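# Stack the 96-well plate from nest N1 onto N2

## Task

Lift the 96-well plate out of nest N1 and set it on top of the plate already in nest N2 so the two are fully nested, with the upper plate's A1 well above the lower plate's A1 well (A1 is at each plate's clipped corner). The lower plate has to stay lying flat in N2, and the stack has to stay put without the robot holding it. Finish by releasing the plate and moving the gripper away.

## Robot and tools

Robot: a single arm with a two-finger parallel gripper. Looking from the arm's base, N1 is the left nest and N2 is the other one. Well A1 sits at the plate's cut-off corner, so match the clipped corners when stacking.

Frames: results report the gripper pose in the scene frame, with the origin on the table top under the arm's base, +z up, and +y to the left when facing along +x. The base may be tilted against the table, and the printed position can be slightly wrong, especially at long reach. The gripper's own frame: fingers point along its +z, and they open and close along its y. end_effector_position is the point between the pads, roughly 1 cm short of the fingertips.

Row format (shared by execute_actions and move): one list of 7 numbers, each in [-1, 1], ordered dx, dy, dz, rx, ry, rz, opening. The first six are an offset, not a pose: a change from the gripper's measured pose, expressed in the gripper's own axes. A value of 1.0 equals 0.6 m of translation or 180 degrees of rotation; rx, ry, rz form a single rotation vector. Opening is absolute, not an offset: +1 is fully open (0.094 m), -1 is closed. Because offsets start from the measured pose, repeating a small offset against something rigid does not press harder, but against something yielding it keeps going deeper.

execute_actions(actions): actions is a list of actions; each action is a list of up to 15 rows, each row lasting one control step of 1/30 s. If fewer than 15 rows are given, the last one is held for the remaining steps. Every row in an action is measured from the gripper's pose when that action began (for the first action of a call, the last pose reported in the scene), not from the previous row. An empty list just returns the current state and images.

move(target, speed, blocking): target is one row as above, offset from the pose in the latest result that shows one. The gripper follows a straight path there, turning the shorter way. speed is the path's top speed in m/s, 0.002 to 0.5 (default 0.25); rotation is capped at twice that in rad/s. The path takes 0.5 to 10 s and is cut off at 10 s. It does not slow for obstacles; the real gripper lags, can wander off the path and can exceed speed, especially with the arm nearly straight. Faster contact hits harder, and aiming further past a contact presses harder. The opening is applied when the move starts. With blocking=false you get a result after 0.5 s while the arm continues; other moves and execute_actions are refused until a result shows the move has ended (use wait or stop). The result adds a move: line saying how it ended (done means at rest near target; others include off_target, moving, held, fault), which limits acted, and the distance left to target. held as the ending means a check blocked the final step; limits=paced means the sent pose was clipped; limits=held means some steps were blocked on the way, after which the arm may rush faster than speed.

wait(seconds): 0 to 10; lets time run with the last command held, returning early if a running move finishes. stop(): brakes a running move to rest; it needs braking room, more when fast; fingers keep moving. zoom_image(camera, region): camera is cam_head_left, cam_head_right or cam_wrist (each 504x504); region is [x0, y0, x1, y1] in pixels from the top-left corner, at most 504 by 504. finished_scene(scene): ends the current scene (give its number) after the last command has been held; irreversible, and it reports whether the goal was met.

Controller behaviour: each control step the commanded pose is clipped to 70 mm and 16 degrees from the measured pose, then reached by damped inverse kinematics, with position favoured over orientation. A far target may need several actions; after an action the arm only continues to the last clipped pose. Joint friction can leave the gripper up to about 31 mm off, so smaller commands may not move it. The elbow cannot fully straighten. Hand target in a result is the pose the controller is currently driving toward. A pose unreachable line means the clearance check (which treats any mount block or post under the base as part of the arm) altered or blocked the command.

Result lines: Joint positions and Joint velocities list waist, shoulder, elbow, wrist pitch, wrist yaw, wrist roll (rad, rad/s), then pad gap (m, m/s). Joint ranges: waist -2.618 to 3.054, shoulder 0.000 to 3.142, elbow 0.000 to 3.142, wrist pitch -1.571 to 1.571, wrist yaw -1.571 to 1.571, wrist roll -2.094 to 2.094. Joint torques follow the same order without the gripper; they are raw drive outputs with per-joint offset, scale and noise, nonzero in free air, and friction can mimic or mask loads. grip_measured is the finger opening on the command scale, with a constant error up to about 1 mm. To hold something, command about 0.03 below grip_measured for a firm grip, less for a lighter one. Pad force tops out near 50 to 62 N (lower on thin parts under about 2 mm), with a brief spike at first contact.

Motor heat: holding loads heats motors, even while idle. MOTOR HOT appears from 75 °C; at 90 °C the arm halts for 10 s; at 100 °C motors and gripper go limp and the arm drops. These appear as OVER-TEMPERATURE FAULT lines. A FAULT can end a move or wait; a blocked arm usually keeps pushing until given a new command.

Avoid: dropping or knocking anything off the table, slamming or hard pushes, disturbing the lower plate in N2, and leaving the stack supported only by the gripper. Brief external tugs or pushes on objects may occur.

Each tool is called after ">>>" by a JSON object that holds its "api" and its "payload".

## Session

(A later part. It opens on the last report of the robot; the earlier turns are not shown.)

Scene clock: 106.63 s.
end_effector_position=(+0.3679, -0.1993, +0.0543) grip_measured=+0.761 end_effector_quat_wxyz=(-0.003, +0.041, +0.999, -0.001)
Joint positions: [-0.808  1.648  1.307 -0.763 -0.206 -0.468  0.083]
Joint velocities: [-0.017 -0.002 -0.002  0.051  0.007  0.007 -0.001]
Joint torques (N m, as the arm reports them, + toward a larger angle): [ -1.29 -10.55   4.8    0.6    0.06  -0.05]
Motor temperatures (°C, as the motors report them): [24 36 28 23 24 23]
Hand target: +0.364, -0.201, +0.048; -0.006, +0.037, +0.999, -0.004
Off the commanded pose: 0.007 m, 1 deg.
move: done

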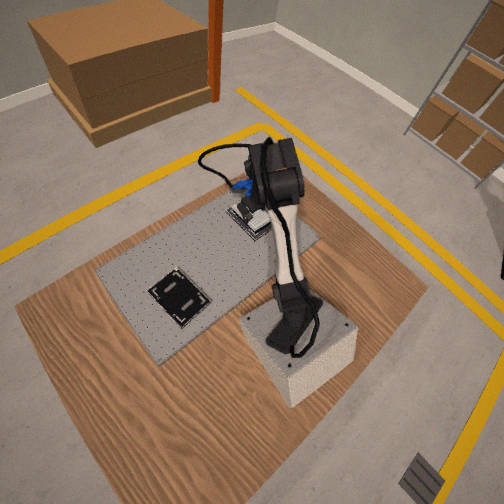

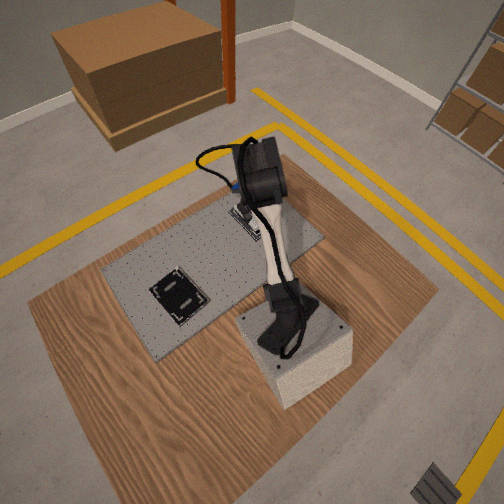

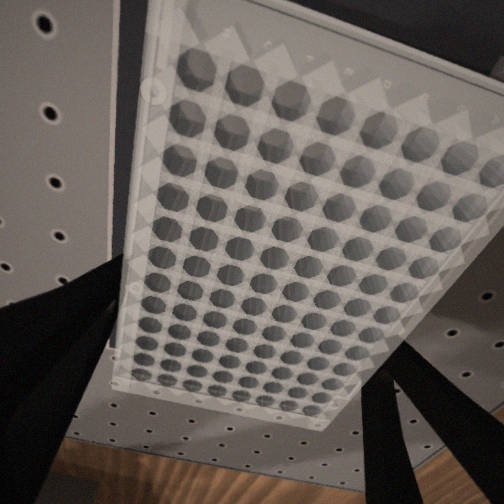

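Need a ~4 mm waist shift right/back.

>>> {"api": "move", "payload": {"target": [0.005,-0.013,0,0,0,-0.004,0.72], "speed": 0.02}}

>>> {"api": "zoom_image", "payload": {"camera": "cam_head_left", "region": [215, 180, 285, 250]}}

Scene clock: 111.60 s.
end_effector_position=(+0.3655, -0.2051, +0.0554) grip_measured=+0.761 end_effector_quat_wxyz=(-0.003, +0.036, +0.999, -0.005)
Joint positions: [-0.823  1.648  1.307 -0.761 -0.206 -0.49   0.083]
Joint velocities: [ 0.002  0.007 -0.012 -0.007  0.037  0.022 -0.001]
Joint torques (N m, as the arm reports them, + toward a larger angle): [ -1.87 -10.57   6.55   0.33  -0.12  -0.07]
Motor temperatures (°C, as the motors report them): [24 37 28 23 24 23]
Hand target: +0.364, -0.207, +0.054; -0.003, +0.034, +0.999, -0.001
Off the commanded pose: 0.002 m, 1 deg.
move: done

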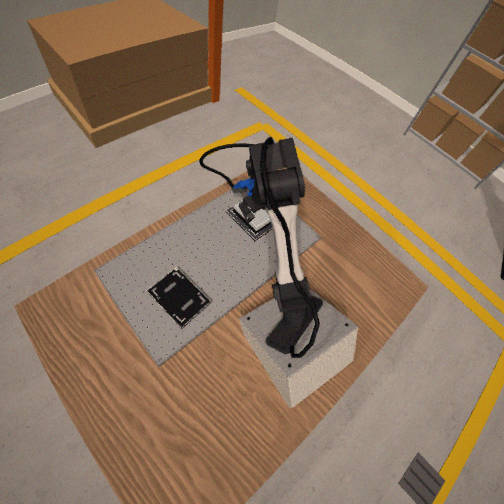

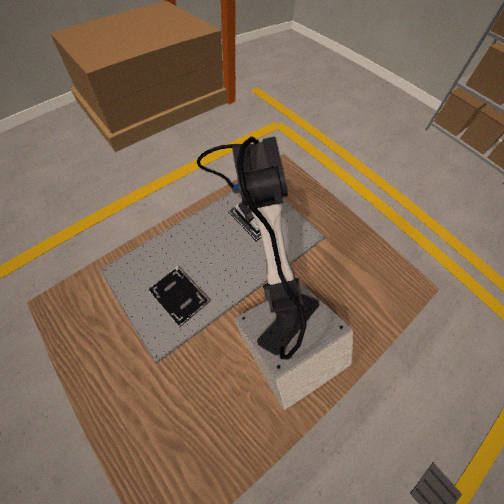

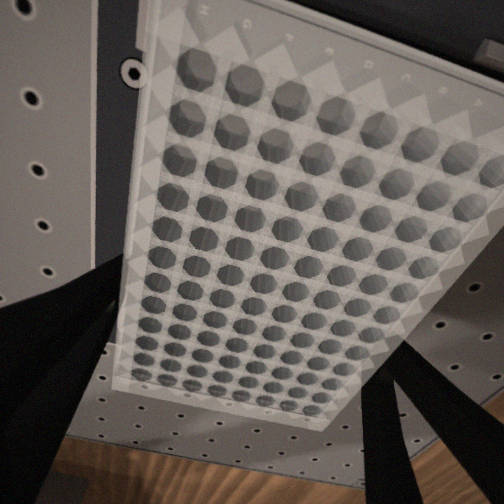

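Region (215, 180, 285, 250) of cam_head_left's 504x504 image, scaled by 7.200, with more detail than that image has.

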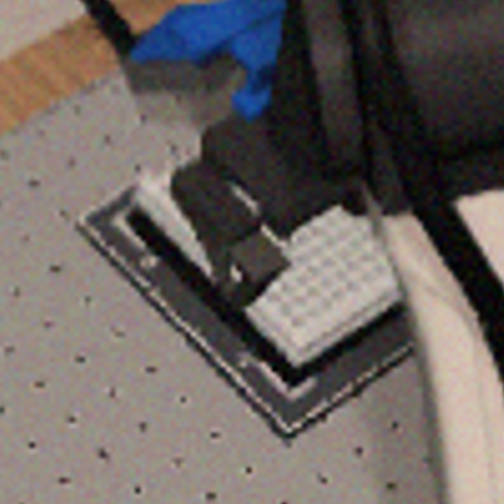

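>>> {"api": "move", "payload": {"target": [-0.002,0.004,0.015,0,0.003,0.002,0.72], "speed": 0.01}}

>>> {"api": "zoom_image", "payload": {"camera": "cam_head_left", "region": [215, 180, 285, 250]}}

Scene clock: 117.40 s.
end_effector_position=(+0.3652, -0.2032, +0.0519) grip_measured=+0.761 end_effector_quat_wxyz=(-0.007, +0.037, +0.999, -0.003)
Joint positions: [-0.817  1.656  1.307 -0.76  -0.202 -0.484  0.083]
Joint velocities: [-0.007 -0.002  0.017 -0.081 -0.022 -0.066  0.001]
Joint torques (N m, as the arm reports them, + toward a larger angle): [ -0.53 -10.28   5.99   0.53   0.08   0.12]
Motor temperatures (°C, as the motors report them): [24 37 28 23 24 23]
Hand target: +0.367, -0.203, +0.046; -0.007, +0.039, +0.999, -0.005
Off the commanded pose: 0.006 m, 0 deg.
move: done

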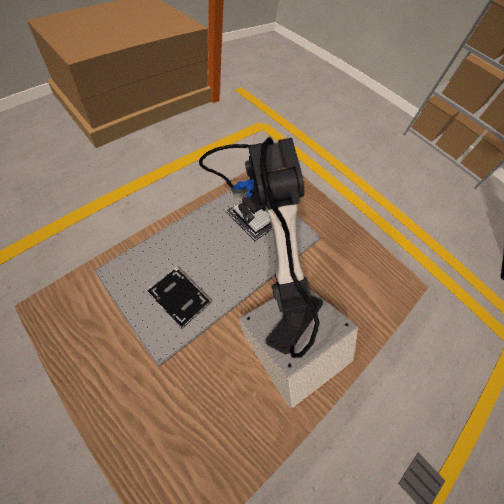

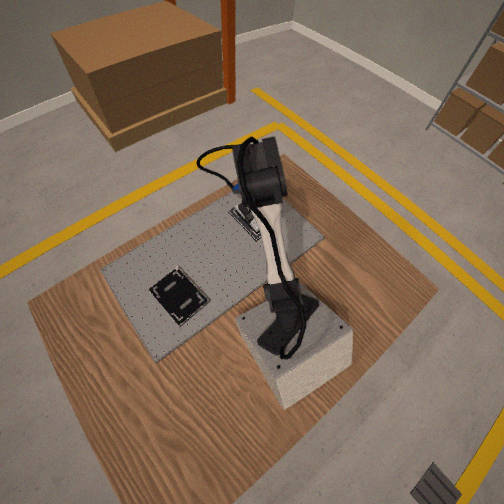

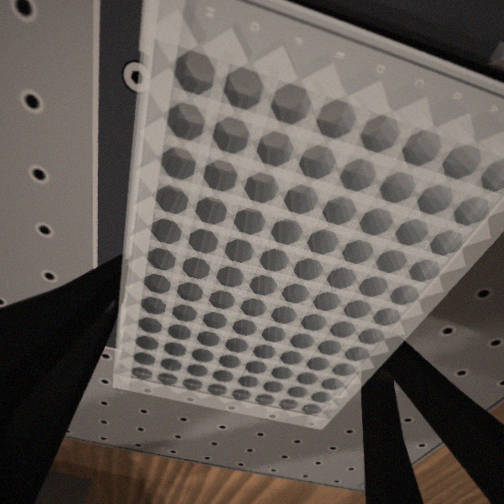

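Region (215, 180, 285, 250) of cam_head_left's 504x504 image, scaled by 7.200, with more detail than that image has.

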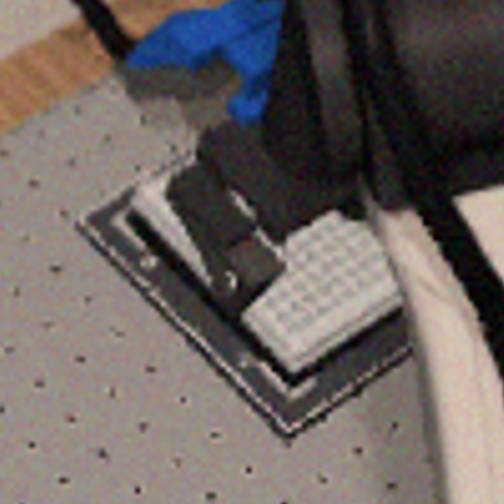

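Front edge touching; need ~2 mm forward.

>>> {"api": "move", "payload": {"target": [-0.009,0.001,0.005,0,-0.007,0.002,0.72], "speed": 0.01}}

>>> {"api": "zoom_image", "payload": {"camera": "cam_head_left", "region": [215, 180, 285, 250]}}

Scene clock: 127.60 s.
end_effector_position=(+0.3653, -0.2034, +0.0519) grip_measured=+0.761 end_effector_quat_wxyz=(-0.006, +0.038, +0.999, -0.004)
Joint positions: [-0.817  1.656  1.307 -0.759 -0.202 -0.482  0.083]
Joint velocities: [-0.012  0.007 -0.017 -0.066 -0.066  0.007 -0.001]
Joint torques (N m, as the arm reports them, + toward a larger angle): [ -0.7  -10.88   5.68   0.66  -0.07   0.12]
Motor temperatures (°C, as the motors report them): [24 38 28 23 24 23]
Hand target: +0.370, -0.203, +0.049; +0.004, +0.040, +0.999, -0.004
Off the commanded pose: 0.006 m, 1 deg.
move: done

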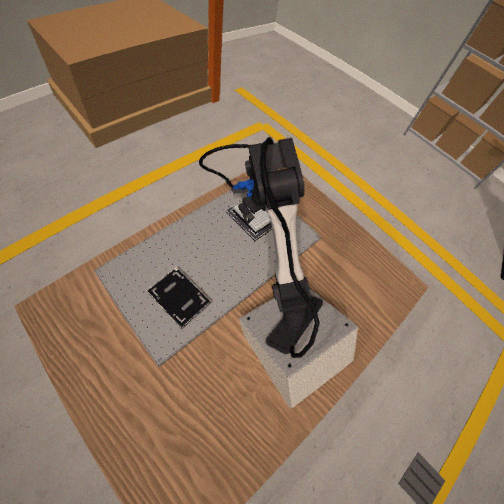

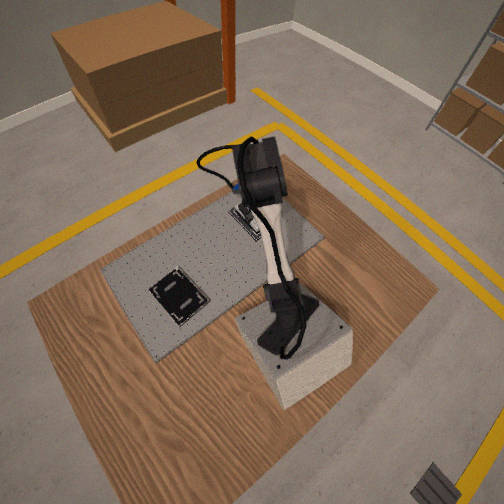

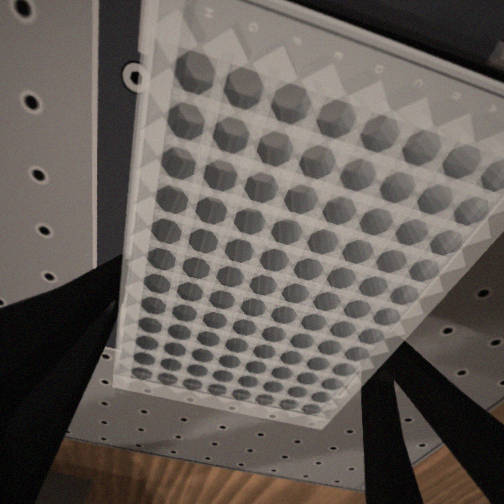

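Region (215, 180, 285, 250) of cam_head_left's 504x504 image, scaled by 7.200, with more detail than that image has.

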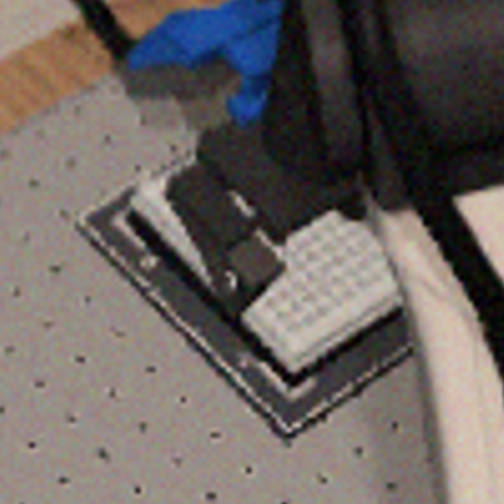

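>>> {"api": "move", "payload": {"target": [-0.015,0.004,0.007,0,-0.01,0.002,0.72], "speed": 0.01}}

>>> {"api": "zoom_image", "payload": {"camera": "cam_head_left", "region": [215, 180, 285, 250]}}

Scene clock: 132.97 s.
end_effector_position=(+0.3661, -0.2034, +0.0518) grip_measured=+0.761 end_effector_quat_wxyz=(-0.005, +0.042, +0.999, -0.004)
Joint positions: [-0.815  1.656  1.307 -0.756 -0.202 -0.472  0.083]
Joint velocities: [-0.002 -0.017 -0.017 -0.007 -0.037  0.081  0.   ]
Joint torques (N m, as the arm reports them, + toward a larger angle): [ -0.14 -10.75   5.67   0.77  -0.08   0.14]
Motor temperatures (°C, as the motors report them): [24 39 28 23 24 23]
Hand target: +0.374, -0.201, +0.048; +0.009, +0.041, +0.999, -0.004
Off the commanded pose: 0.009 m, 2 deg.
move: done

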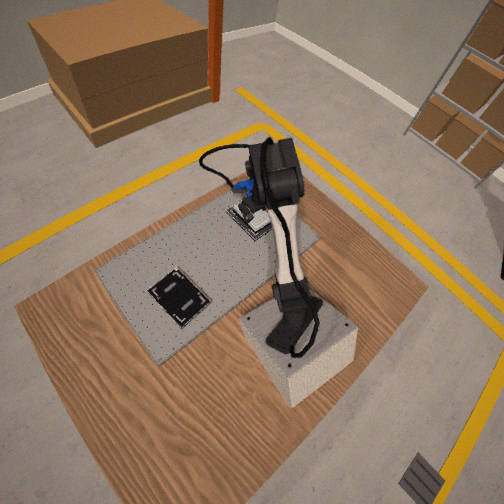

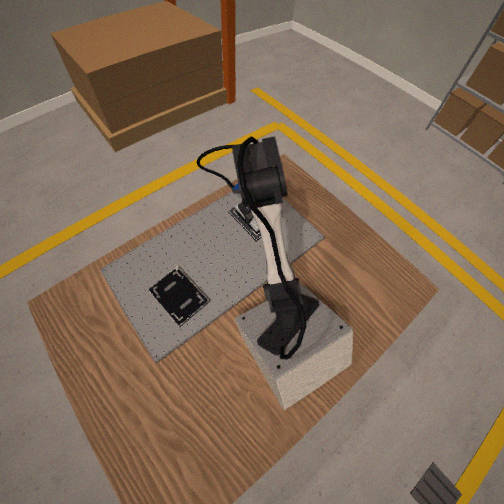

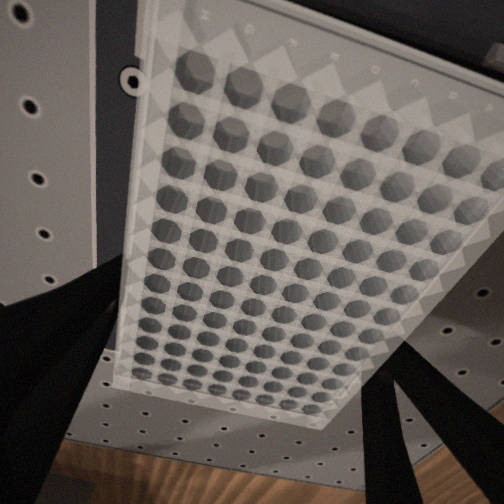

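Region (215, 180, 285, 250) of cam_head_left's 504x504 image, scaled by 7.200, with more detail than that image has.

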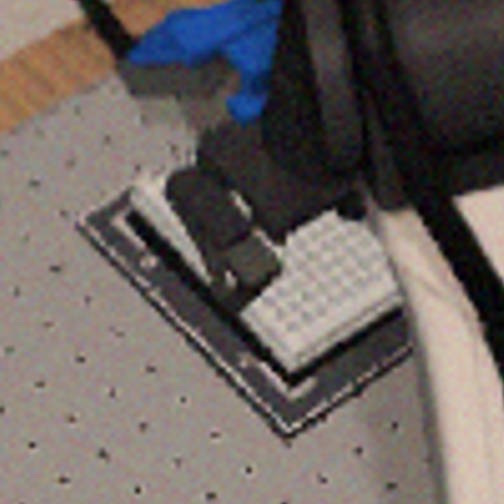

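>>> {"api": "move", "payload": {"target": [-0.006,0.004,0.012,0,0,-0.012,0.72], "speed": 0.01}}

>>> {"api": "zoom_image", "payload": {"camera": "cam_head_left", "region": [215, 180, 285, 250]}}

Scene clock: 141.57 s.
end_effector_position=(+0.3663, -0.2029, +0.0514) grip_measured=+0.761 end_effector_quat_wxyz=(-0.007, +0.036, +0.999, -0.006)
Joint positions: [-0.811  1.657  1.307 -0.756 -0.194 -0.48   0.083]
Joint velocities: [ 0.002 -0.002 -0.017  0.022 -0.007 -0.007  0.   ]
Joint torques (N m, as the arm reports them, + toward a larger angle): [-0.3  -9.84  6.24  0.57  0.01 -0.12]
Motor temperatures (°C, as the motors report them): [24 39 28 23 24 23]
Hand target: +0.370, -0.201, +0.045; -0.005, +0.023, +1.000, -0.004
Off the commanded pose: 0.008 m, 1 deg.
move: done

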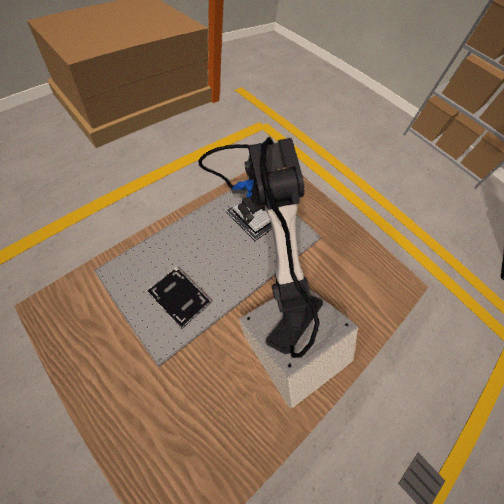

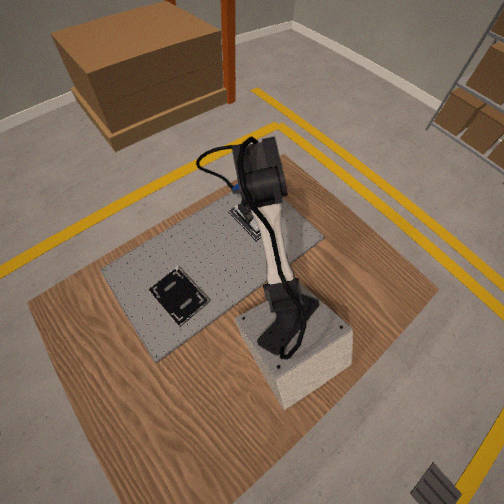

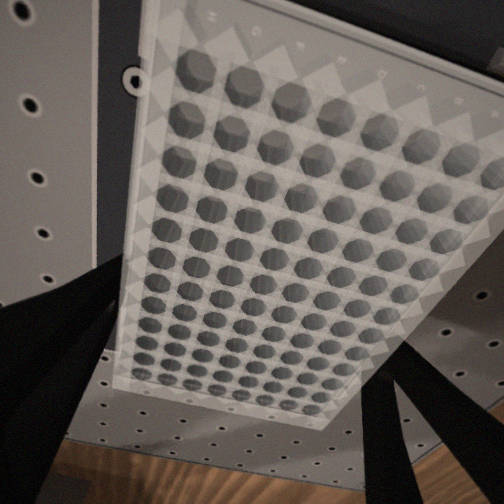

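Region (215, 180, 285, 250) of cam_head_left's 504x504 image, scaled by 7.200, with more detail than that image has.

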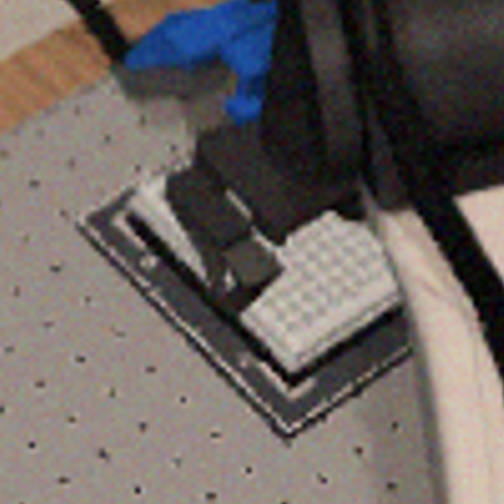

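Looks seated. Release and inspect.

>>> {"api": "move", "payload": {"target": [0,0,0,0,0,0,1]}}

>>> {"api": "move", "payload": {"target": [-0.03,0,-0.12,0,0,0,1], "speed": 0.08}}

>>> {"api": "zoom_image", "payload": {"camera": "cam_head_left", "region": [215, 180, 285, 250]}}

>>> {"api": "zoom_image", "payload": {"camera": "cam_wrist", "region": [130, 0, 480, 350]}}

Scene clock: 153.90 s.
end_effector_position=(+0.3662, -0.2030, +0.0514) grip_measured=+1.000 end_effector_quat_wxyz=(-0.007, +0.036, +0.999, -0.007)
Joint positions: [-0.811  1.657  1.307 -0.756 -0.194 -0.48   0.094]
Joint velocities: [-0.012  0.002  0.007 -0.051  0.051  0.051  0.   ]
Joint torques (N m, as the arm reports them, + toward a larger angle): [ -1.11 -11.18   6.04   0.35   0.     0.01]
Motor temperatures (°C, as the motors report them): [24 40 28 23 24 23]
Hand target: +0.366, -0.203, +0.051; -0.007, +0.036, +0.999, -0.007
Off the commanded pose: 0.000 m, 0 deg.
move: done

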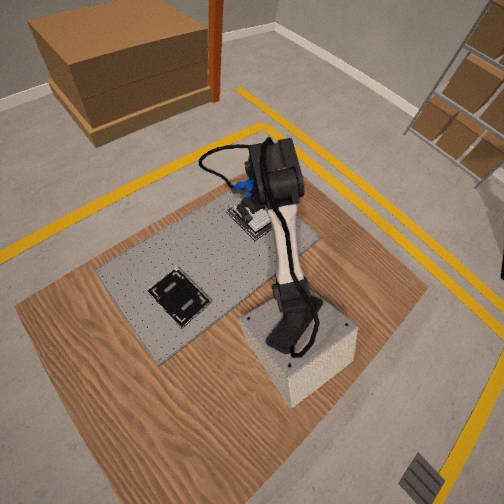

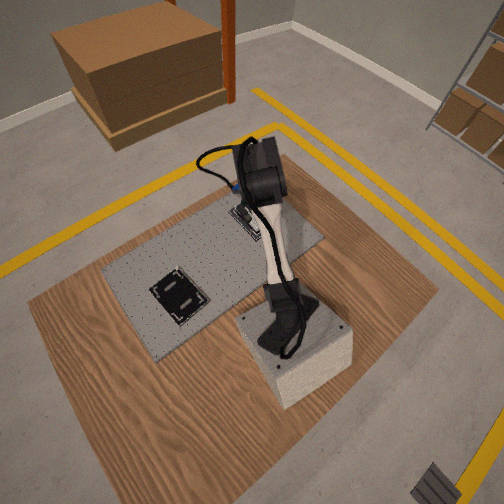

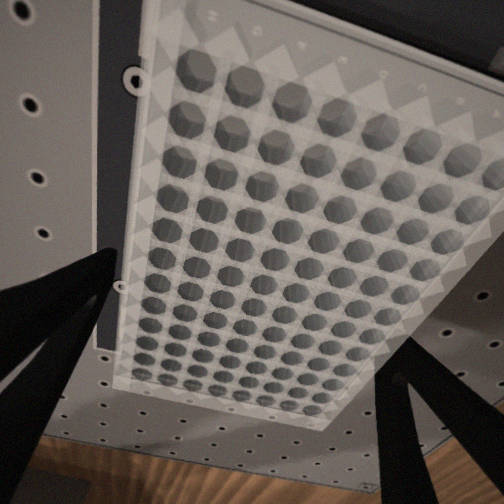

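Scene clock: 155.37 s.
end_effector_position=(+0.3802, -0.2001, +0.1114) grip_measured=+1.000 end_effector_quat_wxyz=(-0.018, +0.039, +0.999, -0.002)
Joint positions: [-0.819  1.611  1.503 -1.024 -0.194 -0.486  0.094]
Joint velocities: [ 0.007 -0.007 -0.007 -0.037 -0.037 -0.022  0.   ]
Joint torques (N m, as the arm reports them, + toward a larger angle): [ -1.77 -12.73   8.5    0.18  -0.06  -0.11]
Motor temperatures (°C, as the motors report them): [24 40 28 23 24 23]
Hand target: +0.385, -0.203, +0.123; -0.007, +0.036, +0.999, -0.007
Off the commanded pose: 0.013 m, 1 deg.
move: off_target

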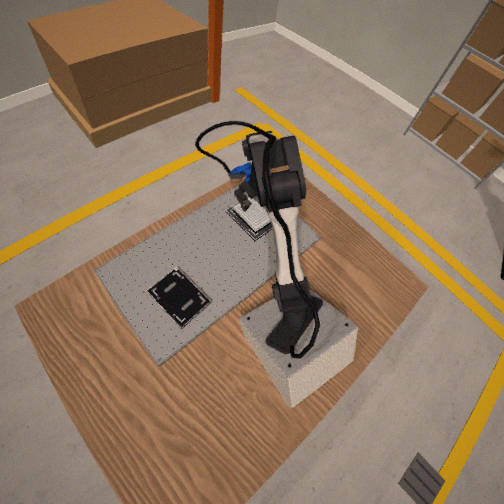

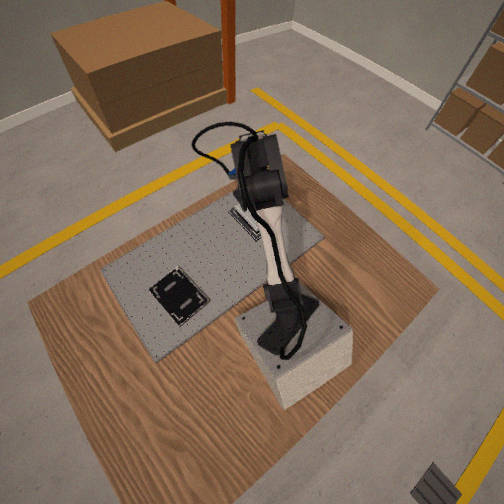

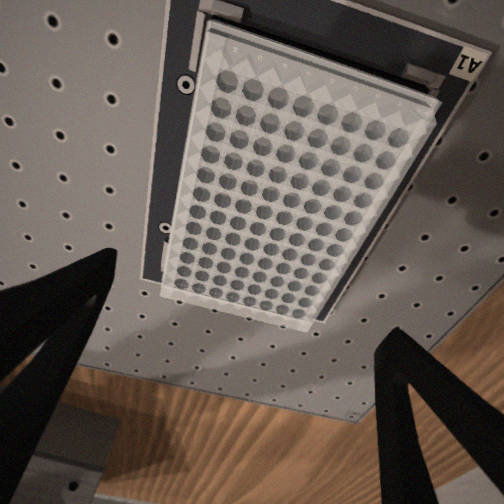

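Region (215, 180, 285, 250) of cam_head_left's 504x504 image, scaled by 7.200, with more detail than that image has.

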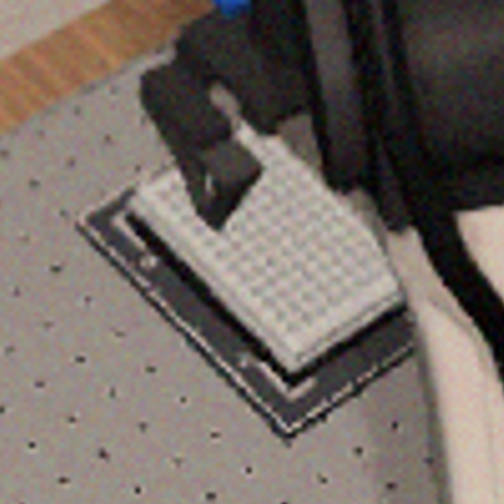

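Region (130, 0, 480, 350) of cam_wrist's 504x504 image, scaled by 1.440, with more detail than that image has.

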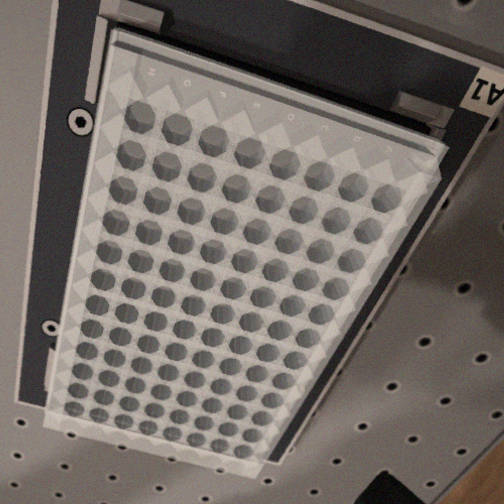

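>>> {"api": "finished_scene", "payload": {"scene": 1}}

The scene is finished: the task was done.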